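# Fit the camshaft into the engine case with gears timed

## Task

Put the camshaft into the engine case, which is free-standing on the table. Push its shaft fully home in the open bearing on the case's front face, so that the large camshaft gear engages the small crank gear with correct timing: as the gears rotate, the marked tooth on the small gear has to enter one of the two marked gaps on the large gear. The case must still be upright at the end, and the result only counts if it stays in place without the robot holding it.

## Robot and tools

Robot: two arms, left_arm and right_arm, each with six joints and a parallel gripper. Both report in one world frame with its origin on the table surface midway between the arms: +z up, +x out across the table, left_arm on the +y side. The arm names do not match the left or right of any image.

Joint order. In every row and in every per-joint list of a result, each arm's joints come as: waist, forearm roll, wrist pitch, shoulder, wrist roll, elbow. Use only this order. Stated ranges (rad): waist -3.491..3.491, shoulder -3.140..3.140, elbow -1.187..4.328, forearm roll -3.316..3.316, wrist pitch -3.140..3.140, wrist roll -3.927..3.927; the true ends may be off by up to 0.010 rad.

Row layout. A row is one flat list of 18 numbers, each in [-1, 1], always filled for both arms: left_arm's 6 joint values, then its gripper position, force_limit, speed; then the same 9 for right_arm. Joint values are scaled offsets, not angles: 1.0 equals 1.983 rad for waist and shoulder, 2.38 rad for elbow, 2.975 rad for forearm roll, wrist pitch and wrist roll. Gripper position is absolute: +1 fully open (140 mm), about -0.8 pads touching, -1 closes until blocked. force_limit: about 14 N at -1, 60 N at 0, 107 N at +1. speed: pad gap rate of about 30 mm/s at -1, 140 at 0, 250 at +1. To leave a gripper unchanged, repeat its previous three numbers; a 0 is a real command.

execute_actions(actions): a list of actions; each action is a table of up to 15 rows, one row per 1/30 s step, the final row repeated until 15 steps are filled. Joint values in every row are offsets from the arm's angles at the start of that action (for the first action, the last reported angles), not from the previous row. An action asking a joint to go more than 0.010 rad outward beyond its range is refused for both arms; if the first action is malformed or fails this, nothing in the call runs. Joints pushed beyond their real end stop there, reported as "joint sent to its limit". An empty list just returns state and images.

move(target, speed, blocking): target is one 18-number row as above; its joint values are offsets from the "Joint positions" of the latest result that listed them. All joints travel so they finish together, so the hand follows a curve and ignores obstacles and the other arm. speed is the rad/s of the joint with the longest way to go, 0.01 to 2, default 0.5; paths last 0.5 to 10 s and are cut off at 10 s. With blocking=false you get a result after 0.5 s while motion continues; check with wait(0) or halt with stop before sending other motion. The result adds a "move:" line: ending (done, off_target, moving, held, fault), limits=held or limits=none, and each arm's joint farthest from target. Sending the offset from Joint positions to Joint targets keeps an arm pressing about as before.

wait(seconds): 0 to 10, arms hold their last command. stop(): brakes a running move; fingers continue. zoom_image(camera, region): camera is cam_high (504x504), cam_left_wrist or cam_right_wrist (616x616 fisheye); region [x0, y0, x1, y1] in pixels, origin top-left, at most 504x504. finished_scene(scene): pass the current scene's number; irreversible, reports success. Replying without a tool call ends everything.

Results: each gripper's end_effector_position (m) and end_effector_quat_wxyz in the world frame; the position is the point between closed pads, and less accurate at long reach. Fingers point along gripper +z and close along its y axis; fingertips reach about 33 mm past that point when closed, 9 mm when open, and move about 24 mm outward while closing, so leave clearance above surfaces. Also: Joint positions, Joint velocities, Joint targets (rad, rad/s), position_measured (counts: 3 open, 230 pads touching, not linear), flange force (noisy, includes held weight), object_status: 0 moving, 1 blocked while opening, 2 blocked while closing (a grip), 3 reached target or pads met. After closing with -1, confirm 2. To squeeze harder, raise force_limit and switch position between -1 and -0.98. "joint command not followed" means a clearance check altered joint targets.

Drive limits: joint target speed up to 2.62 (waist, shoulder), 3.14 (elbow), 3.93 (wrist joints) rad/s with 0.5 s ramp; targets stay within 0.805/0.966/1.21 rad of measured angles, and are scaled back if the gripper would jump over 70 mm. Large motions may need several actions.

Hazards: a joint torque at its load limit (145 N m waist, shoulder, elbow; 36.4 N m wrist joints, held weight included) or an external force of 150 N stops that arm for 10 s and cancels the rest of the call. The arms are stiff: aiming even slightly past a firm contact can fault, and faster moves hit harder. Do not let the arms collide, do not drop parts, knock anything off the table or tip the case over. Holding loads heats motors; MOTOR HOT warns, OVER-TEMPERATURE FAULT brakes the arm. Parts may get brief random tugs or pushes. The robot keeps its last command while you are composing a reply.

Each tool is called as a command line: name --argument value for each argument, lists and objects as JSON in quotes; but a table of rows of numbers goes row by row, as --pt "numbers of a row", without its own name.

## Session

execute_actions --actions '[]'

Scene clock: 0.00 s.
left_arm: end_effector_position=(+0.3931, +0.3254, +0.2370) position_measured=3 object_status=3 end_effector_quat_wxyz=(+0.080, +0.910, -0.389, -0.116) | right_arm: end_effector_position=(+0.3175, -0.1395, +0.1591) position_measured=3 object_status=3 end_effector_quat_wxyz=(+0.395, +0.905, +0.063, -0.147)
Joint names: [waist, forearm roll, wrist pitch, shoulder, wrist roll, elbow]
Joint positions: left_arm=[ 0.531 -0.041 -1.826 -0.033  0.416 -0.056] | right_arm=[ 1.223  0.199 -2.043  0.601  0.669  0.224]
Joint velocities: left_arm=[-0.    -0.    -0.001  0.001  0.     0.   ] | right_arm=[0.001 0.001 0.    0.    0.001 0.   ]
Flange force (N, the push that the arm receives, along the gripper's own x y z axes): no reading
Joint targets: left_arm=[0.531 -0.041 -1.826 -0.033 0.416 -0.056] | right_arm=[1.223 0.199 -2.043 0.601 0.669 0.224]

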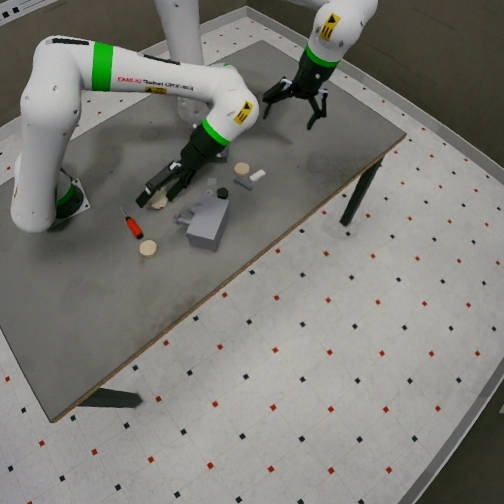

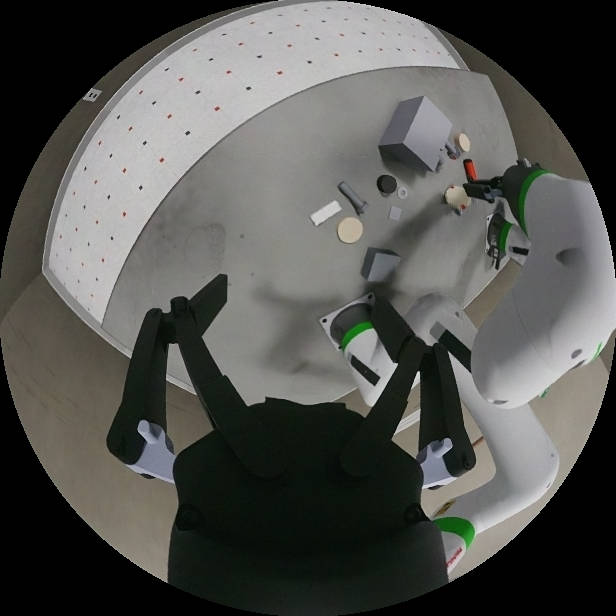

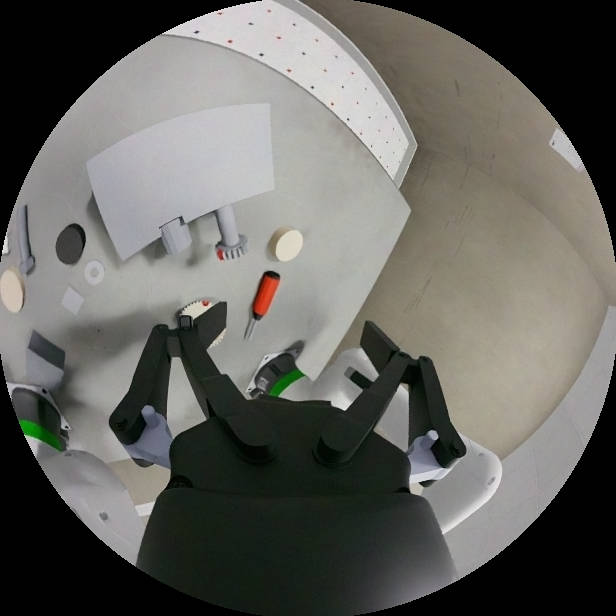

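zoom_image --camera "cam_high" --region '[100, 140, 280, 280]'

zoom_image --camera "cam_left_wrist" --region '[360, 80, 520, 240]'

move --target '[0.2,0,0,0,0,0,1,0,0,-0.3,-0.0669,0.159,-0.303,-0.225,-0.094,1,0,0]' --speed 0.6

Region (100, 140, 280, 280) of cam_high's 504x504 image, scaled by 2.800, with more detail than that image has.

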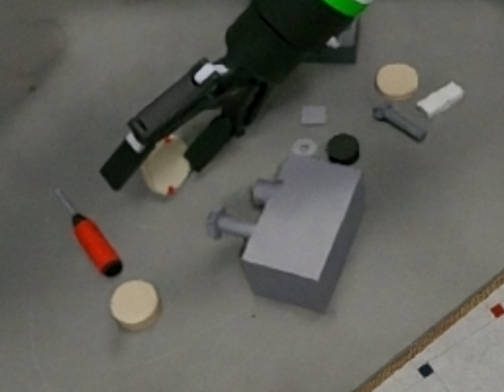

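Region (360, 80, 520, 240) of cam_left_wrist's 616x616 image, scaled by 3.150, with more detail than that image has.

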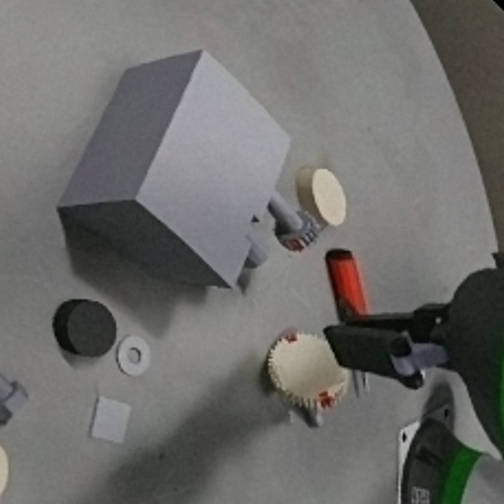

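Scene clock: 1.93 s.
left_arm: end_effector_position=(+0.3678, +0.4564, +0.2370) position_measured=3 object_status=3 end_effector_quat_wxyz=(+0.101, +0.969, -0.202, -0.098) | right_arm: end_effector_position=(+0.4094, -0.2982, +0.2387) position_measured=3 object_status=3 end_effector_quat_wxyz=(-0.001, +0.848, -0.529, +0.000)
Joint names: [waist, forearm roll, wrist pitch, shoulder, wrist roll, elbow]
Joint positions: left_arm=[ 0.927 -0.041 -1.826 -0.033  0.416 -0.056] | right_arm=[ 0.628 -0.001 -1.57  -0.    -0.001  0.   ]
Joint velocities: left_arm=[-0.001 -0.    -0.     0.001  0.     0.002] | right_arm=[ 0.    -0.001 -0.001 -0.001  0.001 -0.   ]
Flange force (N, the push that the arm receives, along the gripper's own x y z axes): left_arm=[-4.3 -0.1 8.9] | right_arm=[3.5 -3.1 -3.9]
Joint targets: left_arm=[0.927 -0.041 -1.826 -0.033 0.416 -0.056] | right_arm=[0.628 -0.000 -1.570 -0.000 -0.001 0.000]
move: done; limits=none; left_arm: farthest joint: the waist, 0.000 radians from its target (0.397 radians at the start); right_arm: farthest joint: the forearm roll, 0.001 radians from its target (0.199 radians at the start)
camera_calibration (this result's frames):
cam_left_wrist: T_world_to_cam=[[-0.229451, -0.94699, 0.224862, 0.464597], [-0.739649, 0.319818, 0.592145, -0.0190284], [-0.63267, -0.0304512, -0.773822, 0.609298], [0, 0, 0, 1]] pos_world=[0.478013, 0.464608, 0.378286]
cam_right_wrist: T_world_to_cam=[[-0.827394, -0.560943, 0.0276031, 0.158258], [-0.536199, 0.803606, 0.258278, 0.419323], [-0.167061, 0.198897, -0.965676, 0.547828], [0, 0, 0, 1]] pos_world=[0.447304, -0.357159, 0.416354]

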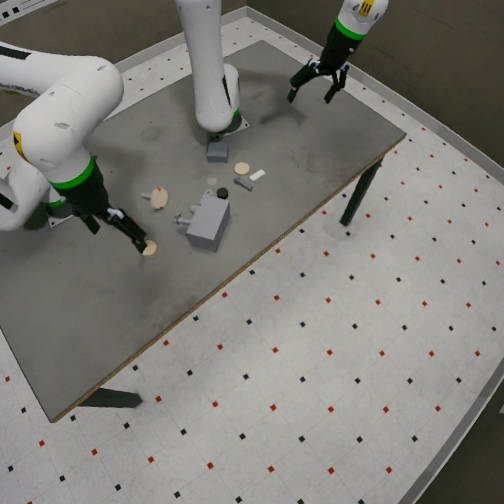

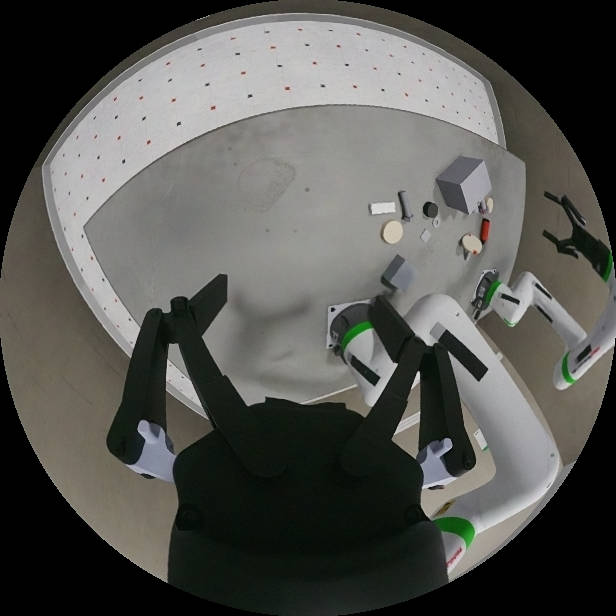

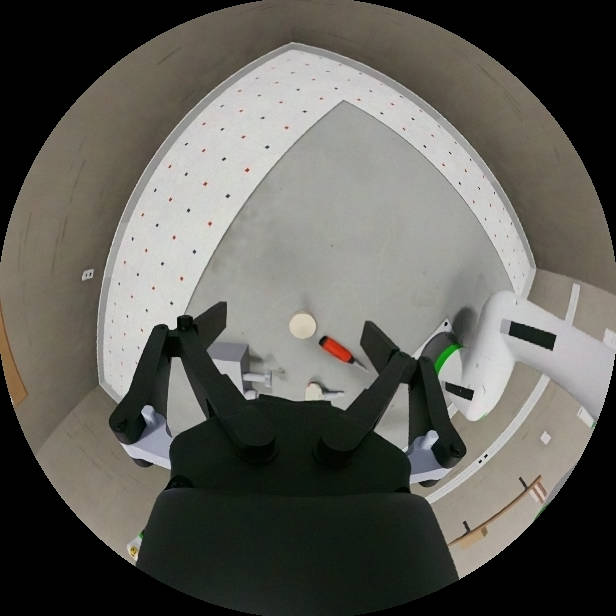

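move --target '[0,0,0,0,0,0,1,0,0,-0.1,0,0,0,-0.9,0,1,0,0]' --speed 1.5

zoom_image --camera "cam_right_wrist" --region '[180, 120, 440, 330]'

zoom_image --camera "cam_high" --region '[120, 170, 240, 260]'

Scene clock: 4.50 s.
left_arm: end_effector_position=(+0.3678, +0.4564, +0.2370) position_measured=3 object_status=3 end_effector_quat_wxyz=(+0.101, +0.969, -0.202, -0.098) | right_arm: end_effector_position=(+0.4151, -0.3871, +0.2387) position_measured=3 object_status=3 end_effector_quat_wxyz=(+0.000, +0.412, +0.911, +0.001)
Joint names: [waist, forearm roll, wrist pitch, shoulder, wrist roll, elbow]
Joint positions: left_arm=[ 0.927 -0.041 -1.826 -0.033  0.416 -0.056] | right_arm=[ 0.43  -0.001 -1.57  -0.    -2.678  0.   ]
Joint velocities: left_arm=[-0.001 -0.001  0.001 -0.001  0.     0.002] | right_arm=[ 0.    -0.001 -0.001 -0.    -0.     0.   ]
Flange force (N, the push that the arm receives, along the gripper's own x y z axes): left_arm=[-4.0 0.7 7.3] | right_arm=[-2.3 2.0 -2.3]
Joint targets: left_arm=[0.927 -0.041 -1.826 -0.033 0.416 -0.056] | right_arm=[0.430 -0.001 -1.570 -0.000 -2.678 0.000]
move: done; limits=none; left_arm: farthest joint: the waist, 0.000 radians from its target (0.000 radians at the start); right_arm: farthest joint: the waist, 0.000 radians from its target (0.199 radians at the start)
camera_calibration (this result's frames):
cam_left_wrist: T_world_to_cam=[[-0.22944, -0.946992, 0.224863, 0.464597], [-0.739652, 0.31981, 0.592145, -0.0190255], [-0.63267, -0.0304582, -0.773822, 0.609301], [0, 0, 0, 1]] pos_world=[0.478011, 0.464612, 0.378286]
cam_right_wrist: T_world_to_cam=[[0.650889, 0.758542, 0.0309567, 0.009417], [0.727891, -0.635134, 0.258418, -0.58785], [0.215682, -0.145668, -0.965537, 0.274192], [0, 0, 0, 1]] pos_world=[0.362623, -0.340566, 0.416362]

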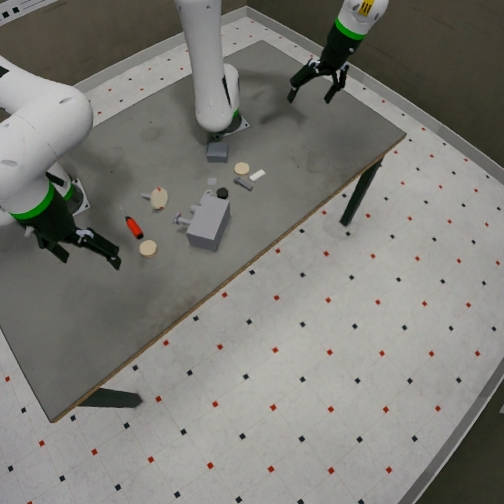

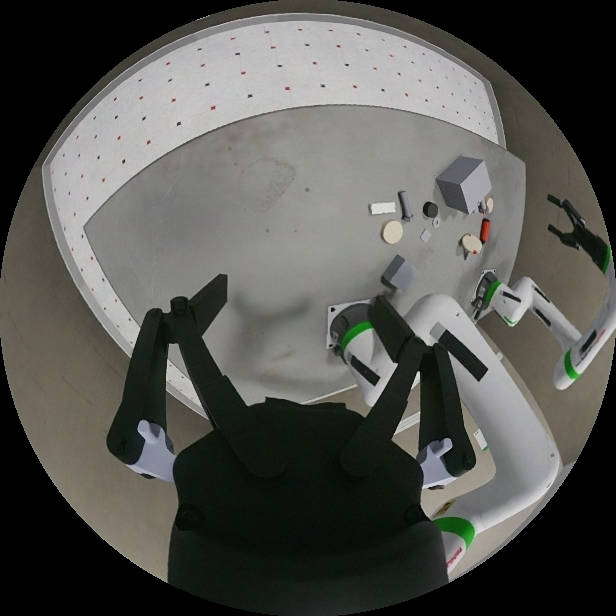

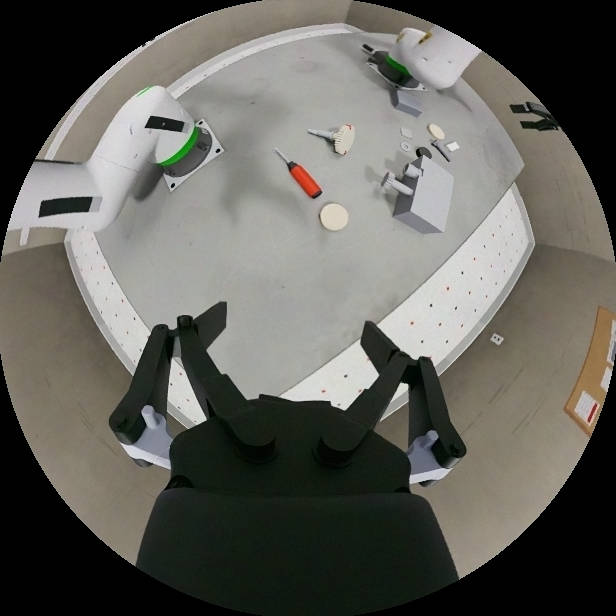

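Region (180, 120, 440, 330) of cam_right_wrist's 616x616 image, scaled by 1.938, with more detail than that image has; it fills the top 407 rows of this view, and the rest is white.

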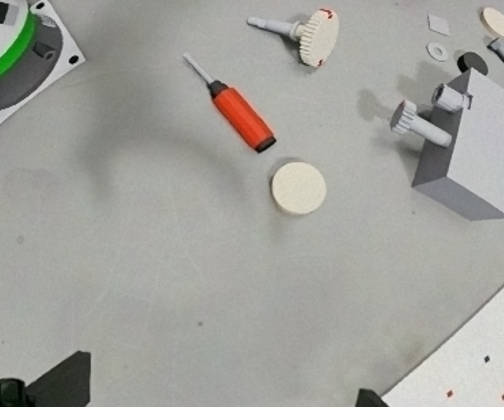

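Region (120, 170, 240, 260) of cam_high's 504x504 image, scaled by 4.200, with more detail than that image has; it fills the top 378 rows of this view, and the rest is white.

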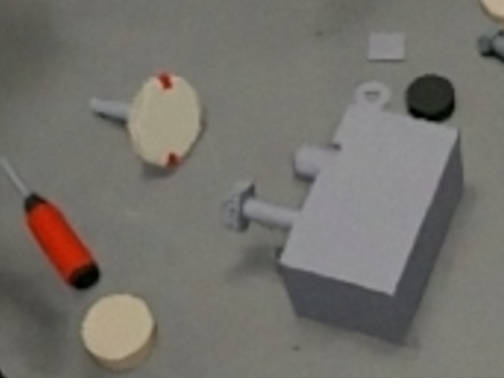

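move --target '[0,0,0,0,0,0,1,0,0,0.346,0,0.0555,-0.149,-0.34,-0.194,1,0,0]' --speed 1

zoom_image --camera "cam_right_wrist" --region '[220, 120, 520, 380]'

Scene clock: 6.60 s.
left_arm: end_effector_position=(+0.3678, +0.4564, +0.2370) position_measured=3 object_status=3 end_effector_quat_wxyz=(+0.101, +0.969, -0.202, -0.098) | right_arm: end_effector_position=(+0.2498, -0.2005, +0.1497) position_measured=3 object_status=3 end_effector_quat_wxyz=(-0.000, +0.554, +0.832, +0.000)
Joint names: [waist, forearm roll, wrist pitch, shoulder, wrist roll, elbow]
Joint positions: left_arm=[ 0.927 -0.041 -1.826 -0.033  0.416 -0.056] | right_arm=[ 1.116 -0.001 -1.405 -0.296 -3.689 -0.461]
Joint velocities: left_arm=[ 0.001  0.001  0.     0.     0.    -0.001] | right_arm=[ 0.     0.001 -0.001 -0.     0.    -0.   ]
Flange force (N, the push that the arm receives, along the gripper's own x y z axes): left_arm=[-6.1 -1.0 5.1] | right_arm=[-0.9 3.3 -1.0]
Joint targets: left_arm=[0.927 -0.041 -1.826 -0.033 0.416 -0.056] | right_arm=[1.116 -0.001 -1.405 -0.296 -3.689 -0.461]
move: done; limits=none; left_arm: farthest joint: the waist, 0.000 radians from its target (0.000 radians at the start); right_arm: farthest joint: the waist, 0.000 radians from its target (0.686 radians at the start)
camera_calibration (this result's frames):
cam_left_wrist: T_world_to_cam=[[-0.22944, -0.946992, 0.224863, 0.464597], [-0.739652, 0.31981, 0.592145, -0.0190257], [-0.63267, -0.0304581, -0.773822, 0.609301], [0, 0, 0, 1]] pos_world=[0.478011, 0.464612, 0.378286]
cam_right_wrist: T_world_to_cam=[[0.859276, 0.510656, 0.0295859, -0.1233], [0.487128, -0.834588, 0.257235, -0.305728], [0.156051, -0.206624, -0.965896, 0.253857], [0, 0, 0, 1]] pos_world=[0.215263, -0.13974, 0.327491]

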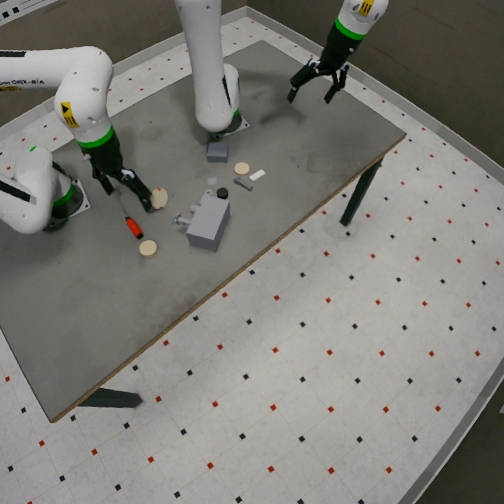

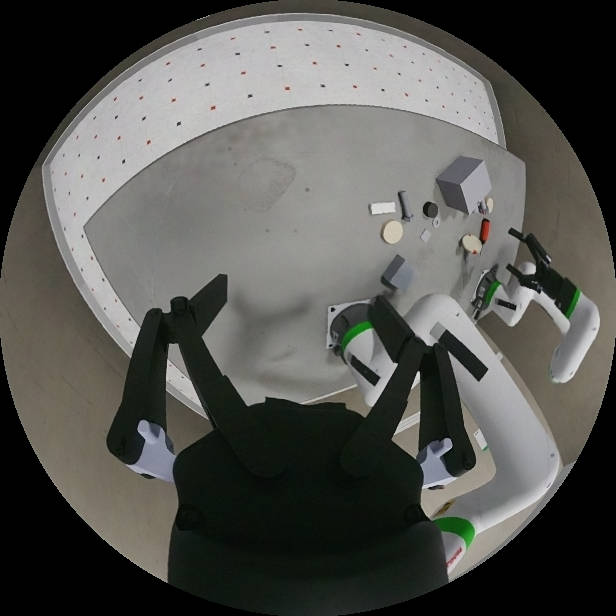

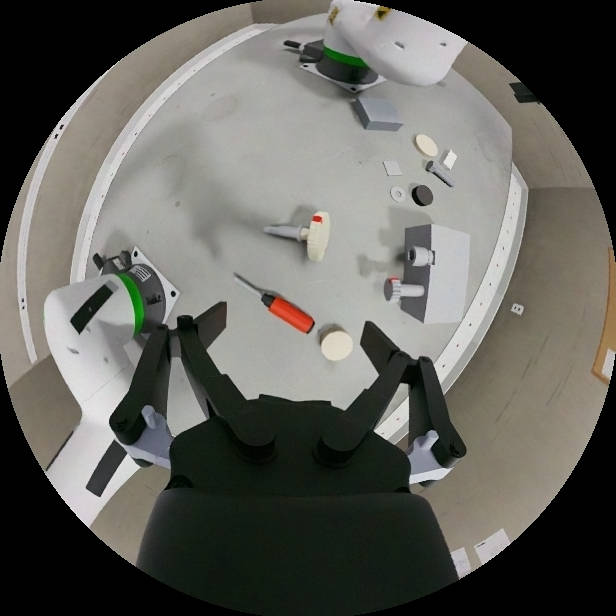

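Region (220, 120, 520, 380) of cam_right_wrist's 616x616 image, scaled by 1.680, with more detail than that image has; it fills the top 437 rows of this view, and the rest is white.

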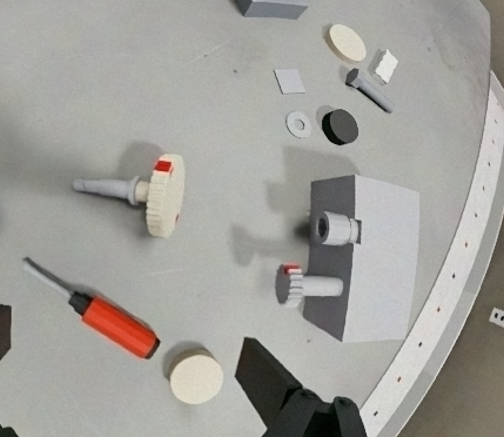

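move --target '[0,0,0,0,0,0,1,0,0,0.1167,0,0.0245,0.0534,0.9624,0.0135,-0.27,0,0]' --speed 1.5

move --target '[0,0,0,0,0,0,1,0,0,0,0,0.0451,0.0216,0,-0.0383,-0.27,0,0]' --speed 0.1

zoom_image --camera "cam_right_wrist" --region '[150, 220, 450, 450]'

Scene clock: 9.60 s.
left_arm: end_effector_position=(+0.3678, +0.4564, +0.2370) position_measured=3 object_status=3 end_effector_quat_wxyz=(+0.101, +0.969, -0.202, -0.098) | right_arm: end_effector_position=(+0.2168, -0.1072, +0.1291) position_measured=163 object_status=3 end_effector_quat_wxyz=(+0.000, +0.819, -0.574, -0.000)
Joint names: [waist, forearm roll, wrist pitch, shoulder, wrist roll, elbow]
Joint positions: left_arm=[ 0.927 -0.041 -1.826 -0.033  0.416 -0.056] | right_arm=[ 1.348 -0.001 -1.332 -0.19  -0.826 -0.429]
Joint velocities: left_arm=[-0.    -0.001  0.     0.     0.    -0.002] | right_arm=[ 0.    -0.002 -0.    -0.     0.001  0.   ]
Flange force (N, the push that the arm receives, along the gripper's own x y z axes): left_arm=[-4.4 -0.2 4.9] | right_arm=[-1.3 -1.8 -1.2]
Joint targets: left_arm=[0.927 -0.041 -1.826 -0.033 0.416 -0.056] | right_arm=[1.348 -0.001 -1.332 -0.190 -0.826 -0.429]
move: done; limits=none; left_arm: farthest joint: the waist, 0.000 radians from its target (0.000 radians at the start); right_arm: farthest joint: the waist, 0.000 radians from its target (0.231 radians at the start)
camera_calibration (this result's frames):
cam_left_wrist: T_world_to_cam=[[-0.22944, -0.946992, 0.224863, 0.464597], [-0.739652, 0.31981, 0.592145, -0.0190256], [-0.63267, -0.0304581, -0.773822, 0.609301], [0, 0, 0, 1]] pos_world=[0.478011, 0.464612, 0.378286]
cam_right_wrist: T_world_to_cam=[[-0.882357, -0.469631, 0.0298758, 0.130424], [-0.447085, 0.85642, 0.258186, 0.177173], [-0.146838, 0.214455, -0.965633, 0.369121], [0, 0, 0, 1]] pos_world=[0.248493, -0.169643, 0.306795]

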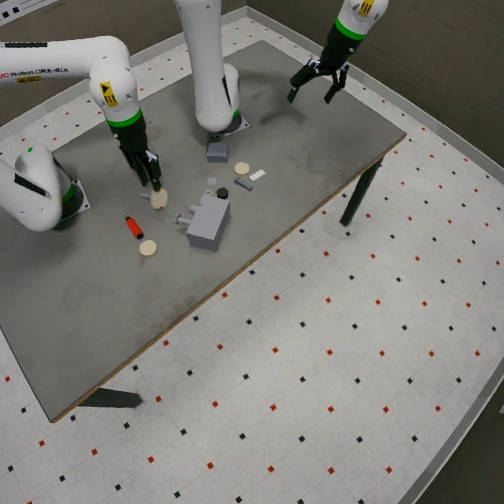

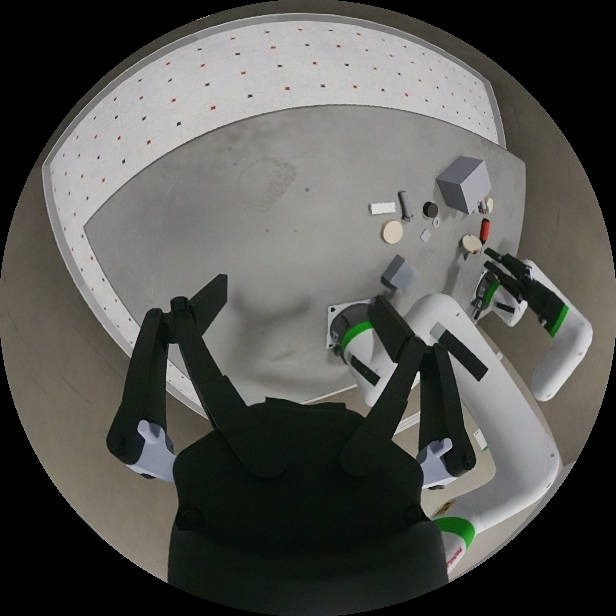

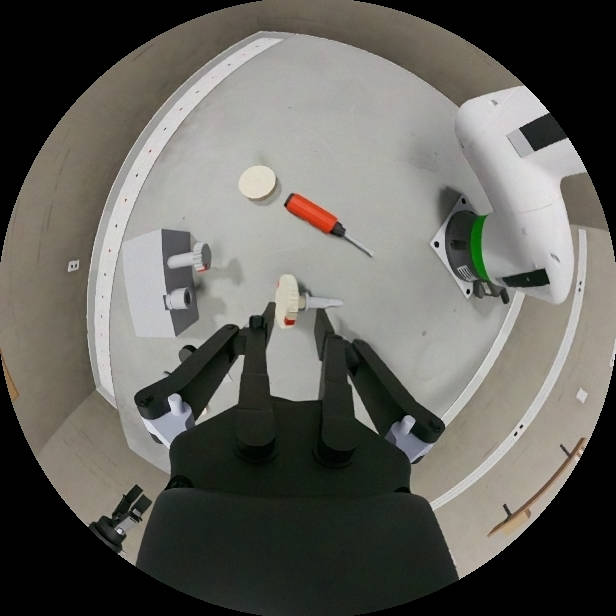

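Scene clock: 11.20 s.
left_arm: end_effector_position=(+0.3678, +0.4564, +0.2370) position_measured=3 object_status=3 end_effector_quat_wxyz=(+0.101, +0.969, -0.202, -0.098) | right_arm: end_effector_position=(+0.2168, -0.1072, +0.0772) position_measured=163 object_status=3 end_effector_quat_wxyz=(+0.000, +0.819, -0.574, -0.000)
Joint names: [waist, forearm roll, wrist pitch, shoulder, wrist roll, elbow]
Joint positions: left_arm=[ 0.927 -0.041 -1.826 -0.033  0.416 -0.056] | right_arm=[ 1.348 -0.001 -1.198 -0.147 -0.826 -0.52 ]
Joint velocities: left_arm=[ 0.001 -0.    -0.     0.    -0.    -0.001] | right_arm=[ 0.     0.003  0.     0.    -0.    -0.   ]
Flange force (N, the push that the arm receives, along the gripper's own x y z axes): left_arm=[-6.7 -1.3 5.6] | right_arm=[-0.3 -2.1 -0.5]
Joint targets: left_arm=[0.927 -0.041 -1.826 -0.033 0.416 -0.056] | right_arm=[1.348 -0.001 -1.198 -0.147 -0.826 -0.520]
move: done; limits=none; left_arm: farthest joint: the waist, 0.000 radians from its target (0.000 radians at the start); right_arm: farthest joint: the waist, 0.000 radians from its target (0.000 radians at the start)
camera_calibration (this result's frames):
cam_left_wrist: T_world_to_cam=[[-0.22944, -0.946992, 0.224863, 0.464597], [-0.739652, 0.31981, 0.592145, -0.0190256], [-0.63267, -0.0304581, -0.773822, 0.609301], [0, 0, 0, 1]] pos_world=[0.478011, 0.464612, 0.378286]
cam_right_wrist: T_world_to_cam=[[-0.882391, -0.469579, 0.0297083, 0.132017], [-0.447054, 0.856405, 0.25829, 0.190563], [-0.14673, 0.214632, -0.96561, 0.318964], [0, 0, 0, 1]] pos_world=[0.248484, -0.169667, 0.254852]

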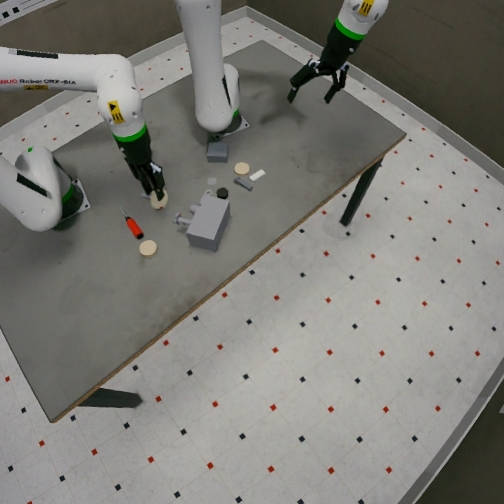

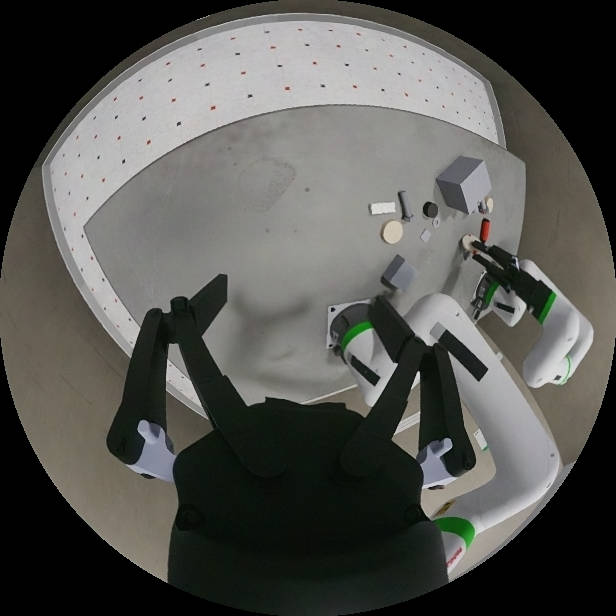

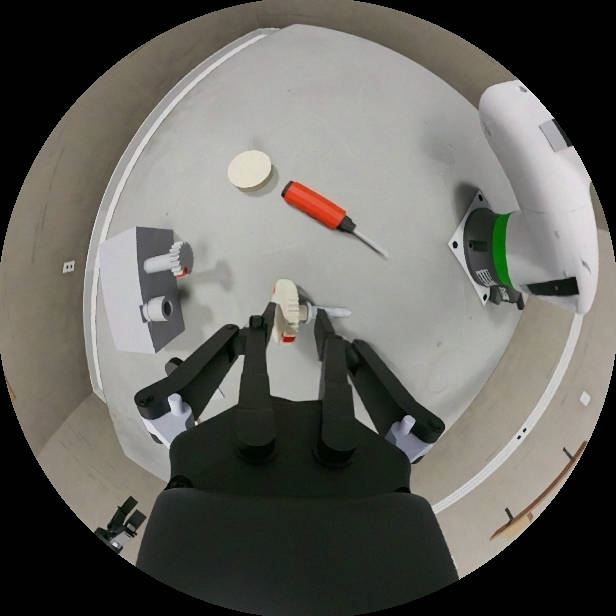

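Region (150, 220, 450, 450) of cam_right_wrist's 616x616 image, scaled by 1.680, with more detail than that image has; it fills the top 386 rows of this view, and the rest is white.

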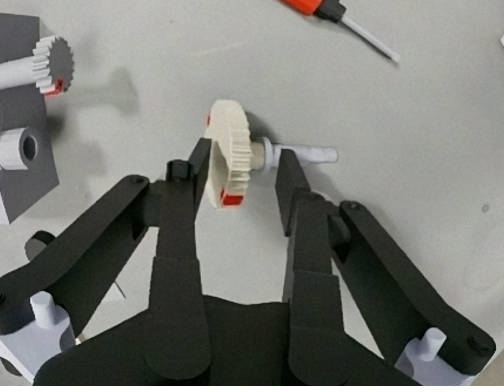

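move --target '[0,0,0,0,0,0,1,0,0,0,0,0,0,0.03,0,-1,0,-1]' --speed 0.2

zoom_image --camera "cam_right_wrist" --region '[90, 200, 390, 400]'

zoom_image --camera "cam_high" --region '[120, 160, 240, 250]'

Scene clock: 12.70 s.
left_arm: end_effector_position=(+0.3678, +0.4564, +0.2370) position_measured=3 object_status=3 end_effector_quat_wxyz=(+0.101, +0.969, -0.202, -0.098) | right_arm: end_effector_position=(+0.2168, -0.1072, +0.0772) position_measured=214 object_status=0 end_effector_quat_wxyz=(+0.000, +0.844, -0.537, -0.000)
Joint names: [waist, forearm roll, wrist pitch, shoulder, wrist roll, elbow]
Joint positions: left_arm=[ 0.927 -0.041 -1.826 -0.033  0.416 -0.056] | right_arm=[ 1.348 -0.001 -1.198 -0.147 -0.737 -0.52 ]
Joint velocities: left_arm=[ 0.    -0.001 -0.002 -0.001  0.    -0.001] | right_arm=[ 0.    -0.001 -0.    -0.    -0.    -0.   ]
Flange force (N, the push that the arm receives, along the gripper's own x y z axes): left_arm=[-1.7 -0.3 9.3] | right_arm=[1.1 -12.0 -24.6]
Joint targets: left_arm=[0.927 -0.041 -1.826 -0.033 0.416 -0.056] | right_arm=[1.348 -0.001 -1.198 -0.147 -0.737 -0.520]
move: done; limits=none; left_arm: farthest joint: the waist, 0.000 radians from its target (0.000 radians at the start); right_arm: farthest joint: the waist, 0.000 radians from its target (0.000 radians at the start)
camera_calibration (this result's frames):
cam_left_wrist: T_world_to_cam=[[-0.229441, -0.946992, 0.224863, 0.464597], [-0.739652, 0.31981, 0.592145, -0.0190257], [-0.63267, -0.0304579, -0.773822, 0.609301], [0, 0, 0, 1]] pos_world=[0.478011, 0.464612, 0.378286]
cam_right_wrist: T_world_to_cam=[[-0.837017, -0.546378, 0.0295436, 0.114016], [-0.521647, 0.813101, 0.258362, 0.202062], [-0.165185, 0.200842, -0.965596, 0.321499], [0, 0, 0, 1]] pos_world=[0.253945, -0.166572, 0.254865]

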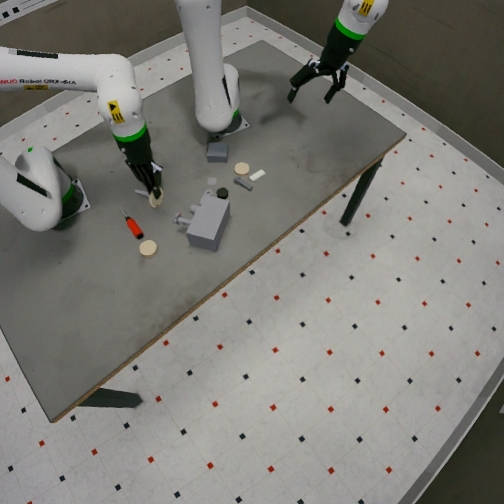

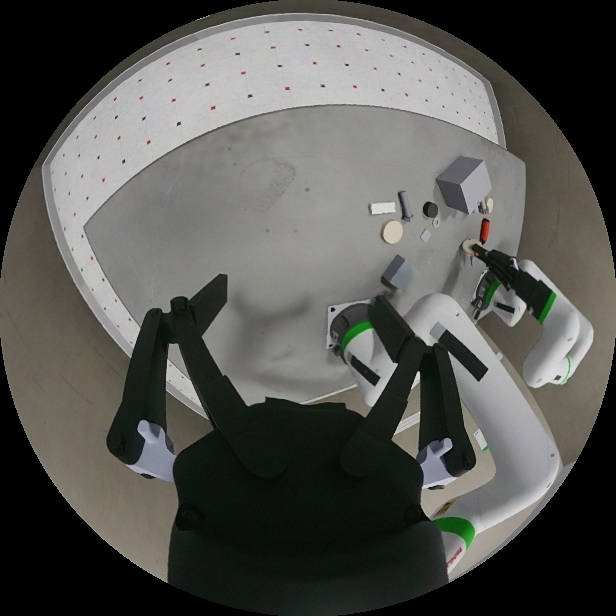

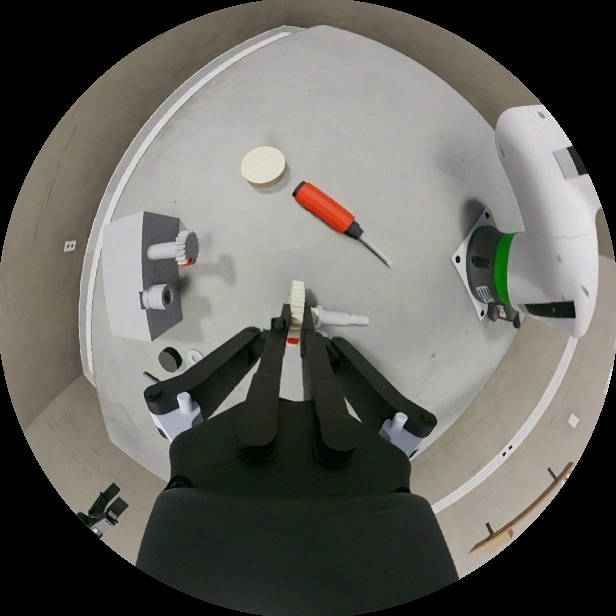

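Region (90, 200, 390, 400) of cam_right_wrist's 616x616 image, scaled by 1.680, with more detail than that image has.

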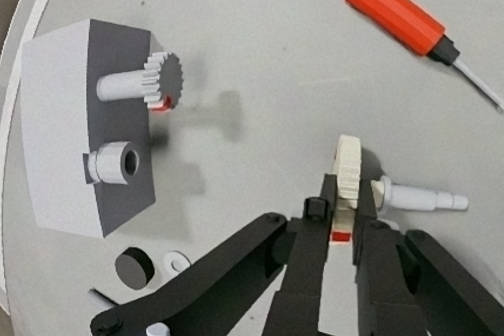

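Region (120, 160, 240, 250) of cam_high's 504x504 image, scaled by 4.200, with more detail than that image has; it fills the top 378 rows of this view, and the rest is white.

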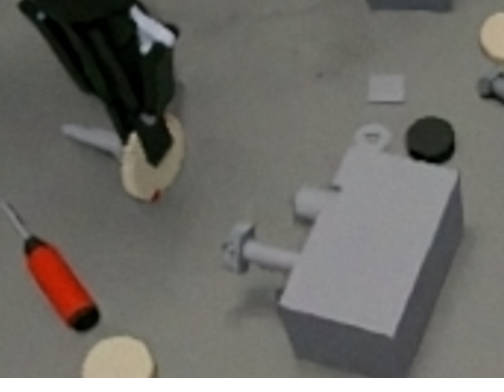

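move --target '[0,0,0,0,0,0,1,0,0,0,0,-0.0451,-0.0216,0,0.0383,-1,0,-1]' --speed 0.15

move --target '[0,0,0,0,0,0,1,0,0,0,0,0,0,1,0,-1,0,-1]' --speed 1.2

move --target '[0,0,0,0,0,0,1,0,0,-0.025,0,0,0,0.075,0,-1,0,-1]'

zoom_image --camera "cam_right_wrist" --region '[250, 220, 520, 420]'

zoom_image --camera "cam_high" --region '[120, 160, 240, 250]'

Scene clock: 14.43 s.
left_arm: end_effector_position=(+0.3678, +0.4564, +0.2370) position_measured=3 object_status=3 end_effector_quat_wxyz=(+0.101, +0.969, -0.202, -0.098) | right_arm: end_effector_position=(+0.2168, -0.1072, +0.1291) position_measured=216 object_status=2 end_effector_quat_wxyz=(+0.000, +0.844, -0.537, -0.000)
Joint names: [waist, forearm roll, wrist pitch, shoulder, wrist roll, elbow]
Joint positions: left_arm=[ 0.927 -0.041 -1.826 -0.033  0.416 -0.056] | right_arm=[ 1.348 -0.    -1.332 -0.19  -0.737 -0.429]
Joint velocities: left_arm=[ 0.     0.     0.    -0.     0.    -0.001] | right_arm=[-0.001 -0.002 -0.    -0.    -0.001  0.   ]
Flange force (N, the push that the arm receives, along the gripper's own x y z axes): left_arm=[-6.4 0.9 8.4] | right_arm=[-0.9 -3.8 -2.5]
Joint targets: left_arm=[0.927 -0.041 -1.826 -0.033 0.416 -0.056] | right_arm=[1.348 -0.001 -1.332 -0.190 -0.737 -0.429]
move: done; limits=none; left_arm: farthest joint: the waist, 0.000 radians from its target (0.000 radians at the start); right_arm: farthest joint: the forearm roll, 0.001 radians from its target (0.000 radians at the start)
camera_calibration (this result's frames):
cam_left_wrist: T_world_to_cam=[[-0.22944, -0.946992, 0.224862, 0.464597], [-0.739652, 0.31981, 0.592145, -0.0190256], [-0.63267, -0.030458, -0.773822, 0.609301], [0, 0, 0, 1]] pos_world=[0.478011, 0.464612, 0.378286]
cam_right_wrist: T_world_to_cam=[[-0.836971, -0.546443, 0.0296793, 0.112446], [-0.521707, 0.813108, 0.258219, 0.188693], [-0.165234, 0.200638, -0.96563, 0.371656], [0, 0, 0, 1]] pos_world=[0.253967, -0.166551, 0.306821]

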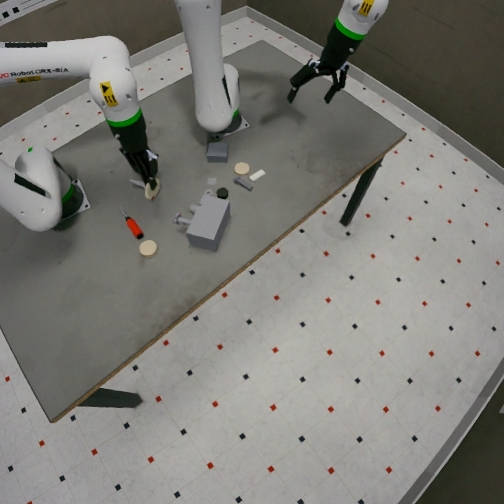

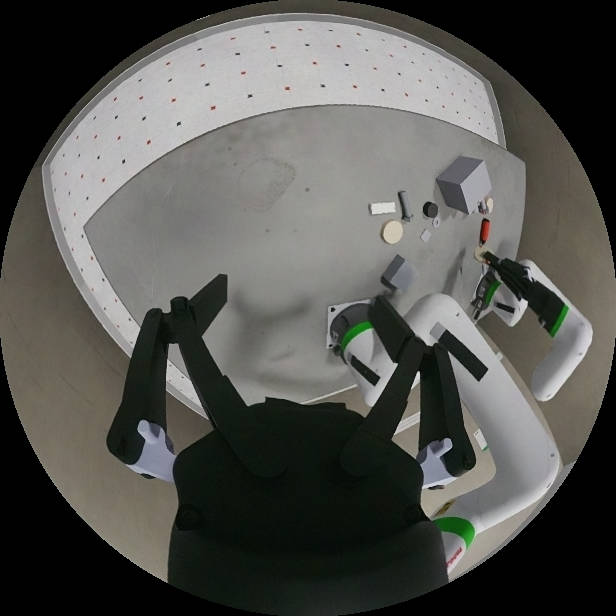

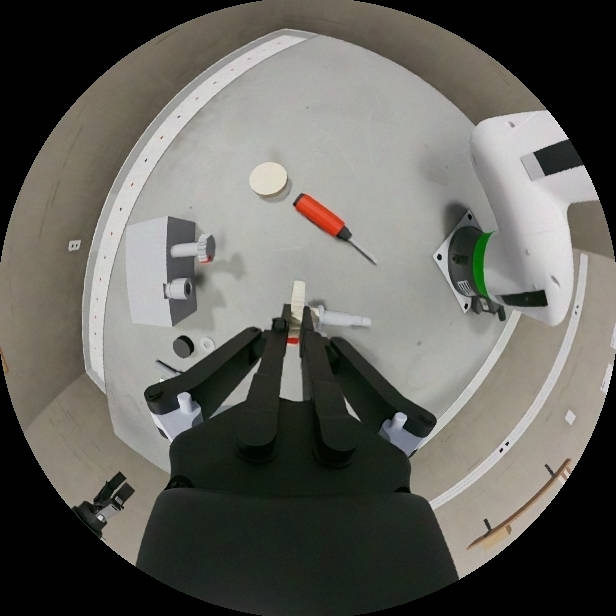

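Scene clock: 17.47 s.
left_arm: end_effector_position=(+0.3678, +0.4564, +0.2370) position_measured=3 object_status=3 end_effector_quat_wxyz=(+0.101, +0.969, -0.202, -0.098) | right_arm: end_effector_position=(+0.2168, -0.1072, +0.1291) position_measured=216 object_status=2 end_effector_quat_wxyz=(-0.000, +0.605, +0.796, -0.000)
Joint names: [waist, forearm roll, wrist pitch, shoulder, wrist roll, elbow]
Joint positions: left_arm=[ 0.927 -0.041 -1.826 -0.033  0.416 -0.056] | right_arm=[ 1.348 -0.    -1.332 -0.19   2.238 -0.429]
Joint velocities: left_arm=[ 0.003 -0.001  0.003  0.    -0.    -0.001] | right_arm=[-0.001  0.001 -0.001 -0.     0.001  0.   ]
Flange force (N, the push that the arm receives, along the gripper's own x y z axes): left_arm=[-4.7 -1.3 6.7] | right_arm=[1.4 3.3 0.0]
Joint targets: left_arm=[0.927 -0.041 -1.826 -0.033 0.416 -0.056] | right_arm=[1.348 -0.000 -1.332 -0.190 2.238 -0.429]
move: done; limits=none; left_arm: farthest joint: the waist, 0.000 radians from its target (0.000 radians at the start); right_arm: farthest joint: the waist, 0.000 radians from its target (0.000 radians at the start)
camera_calibration (this result's frames):
cam_left_wrist: T_world_to_cam=[[-0.229441, -0.946992, 0.224863, 0.464597], [-0.739652, 0.31981, 0.592145, -0.0190258], [-0.63267, -0.0304579, -0.773822, 0.609301], [0, 0, 0, 1]] pos_world=[0.478011, 0.464612, 0.378286]
cam_right_wrist: T_world_to_cam=[[0.916053, 0.400018, 0.0288447, -0.166097], [0.379832, -0.888415, 0.257772, -0.189069], [0.128739, -0.225176, -0.965775, 0.262305], [0, 0, 0, 1]] pos_world=[0.190199, -0.0424652, 0.306855]

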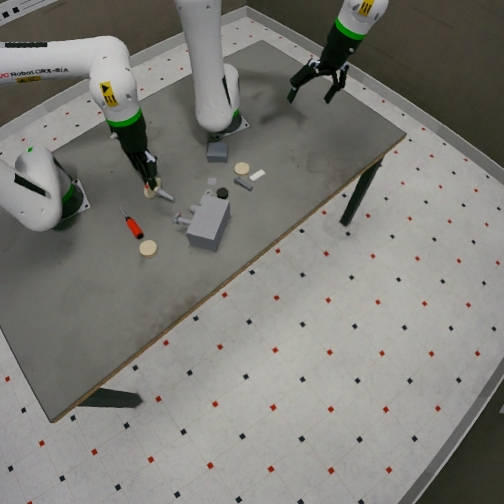

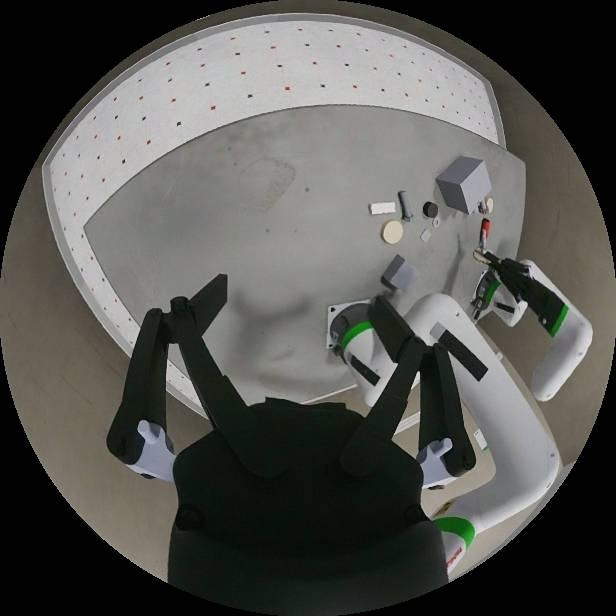

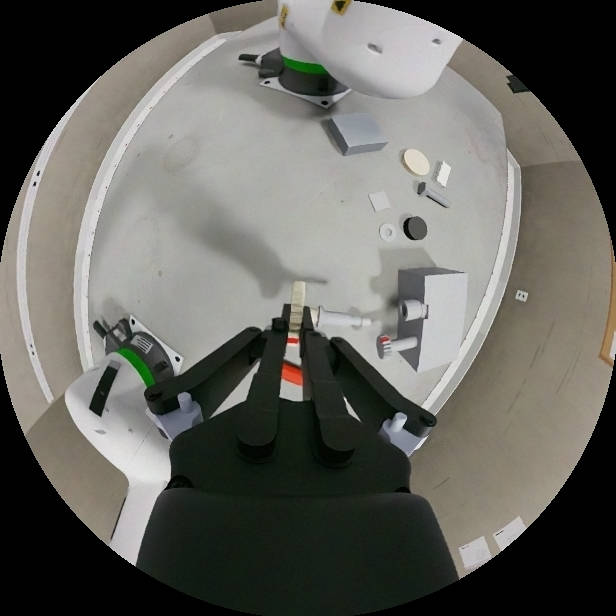

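Scene clock: 18.30 s.
left_arm: end_effector_position=(+0.3678, +0.4564, +0.2370) position_measured=3 object_status=3 end_effector_quat_wxyz=(+0.101, +0.969, -0.202, -0.098) | right_arm: end_effector_position=(+0.2296, -0.1199, +0.1291) position_measured=216 object_status=2 end_effector_quat_wxyz=(-0.000, +0.534, +0.846, -0.000)
Joint names: [waist, forearm roll, wrist pitch, shoulder, wrist roll, elbow]
Joint positions: left_arm=[ 0.927 -0.041 -1.826 -0.033  0.416 -0.056] | right_arm=[ 1.298 -0.    -1.332 -0.19   2.461 -0.429]
Joint velocities: left_arm=[-0.    -0.    -0.003 -0.     0.    -0.   ] | right_arm=[ 0.     0.001 -0.001 -0.     0.     0.   ]
Flange force (N, the push that the arm receives, along the gripper's own x y z axes): left_arm=[-3.6 -2.2 7.7] | right_arm=[-1.5 3.6 0.1]
Joint targets: left_arm=[0.927 -0.041 -1.826 -0.033 0.416 -0.056] | right_arm=[1.298 -0.000 -1.332 -0.190 2.461 -0.429]
move: done; limits=none; left_arm: farthest joint: the waist, 0.000 radians from its target (0.000 radians at the start); right_arm: farthest joint: the waist, 0.000 radians from its target (0.049 radians at the start)
camera_calibration (this result's frames):
cam_left_wrist: T_world_to_cam=[[-0.22944, -0.946992, 0.224862, 0.464597], [-0.739652, 0.31981, 0.592145, -0.0190256], [-0.63267, -0.0304582, -0.773822, 0.609301], [0, 0, 0, 1]] pos_world=[0.478011, 0.464612, 0.378286]
cam_right_wrist: T_world_to_cam=[[0.833222, 0.552183, 0.0288967, -0.135424], [0.527533, -0.809511, 0.257685, -0.229691], [0.165682, -0.199465, -0.965797, 0.252393], [0, 0, 0, 1]] pos_world=[0.192191, -0.0608155, 0.306861]

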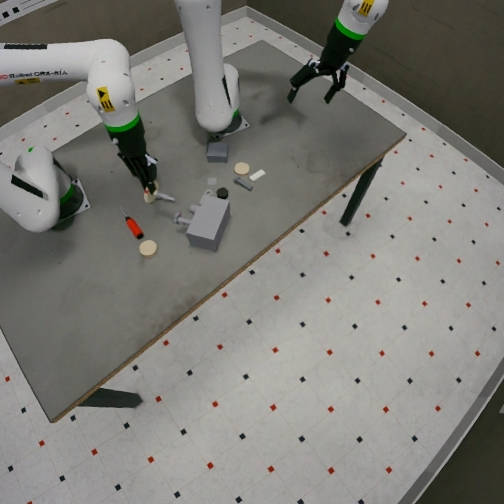

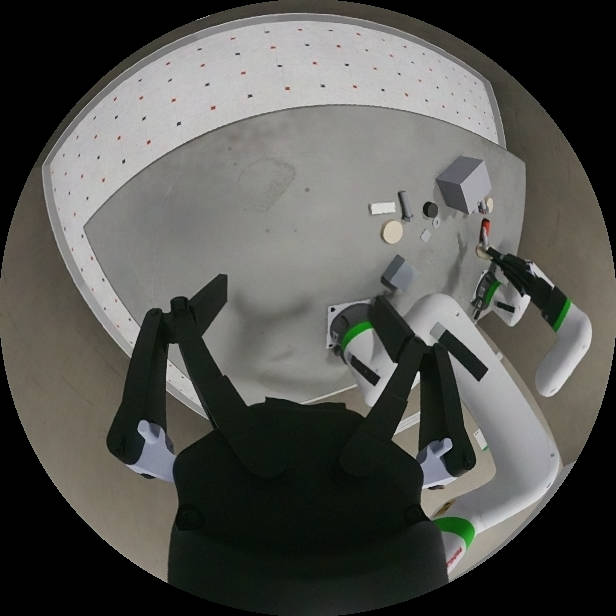

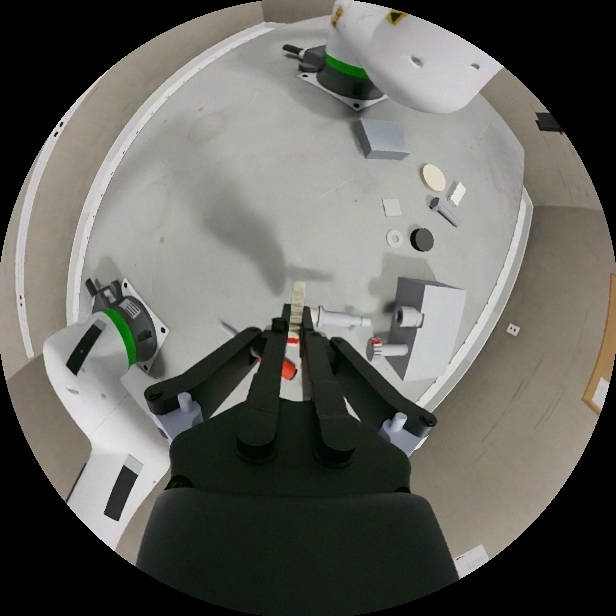

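Region (250, 220, 520, 420) of cam_right_wrist's 616x616 image, scaled by 1.867, with more detail than that image has; it fills the top 373 rows of this view, and the rest is white.

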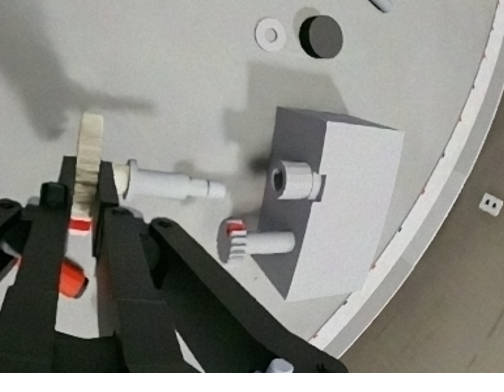

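Region (120, 160, 240, 250) of cam_high's 504x504 image, scaled by 4.200, with more detail than that image has; it fills the top 378 rows of this view, and the rest is white.

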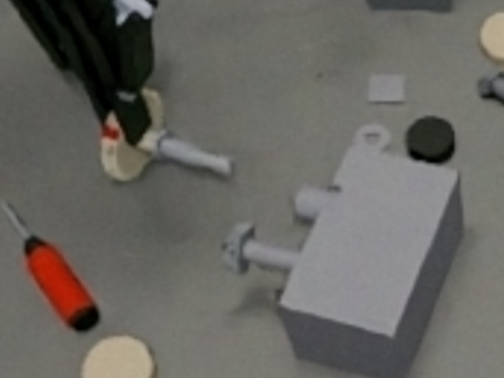

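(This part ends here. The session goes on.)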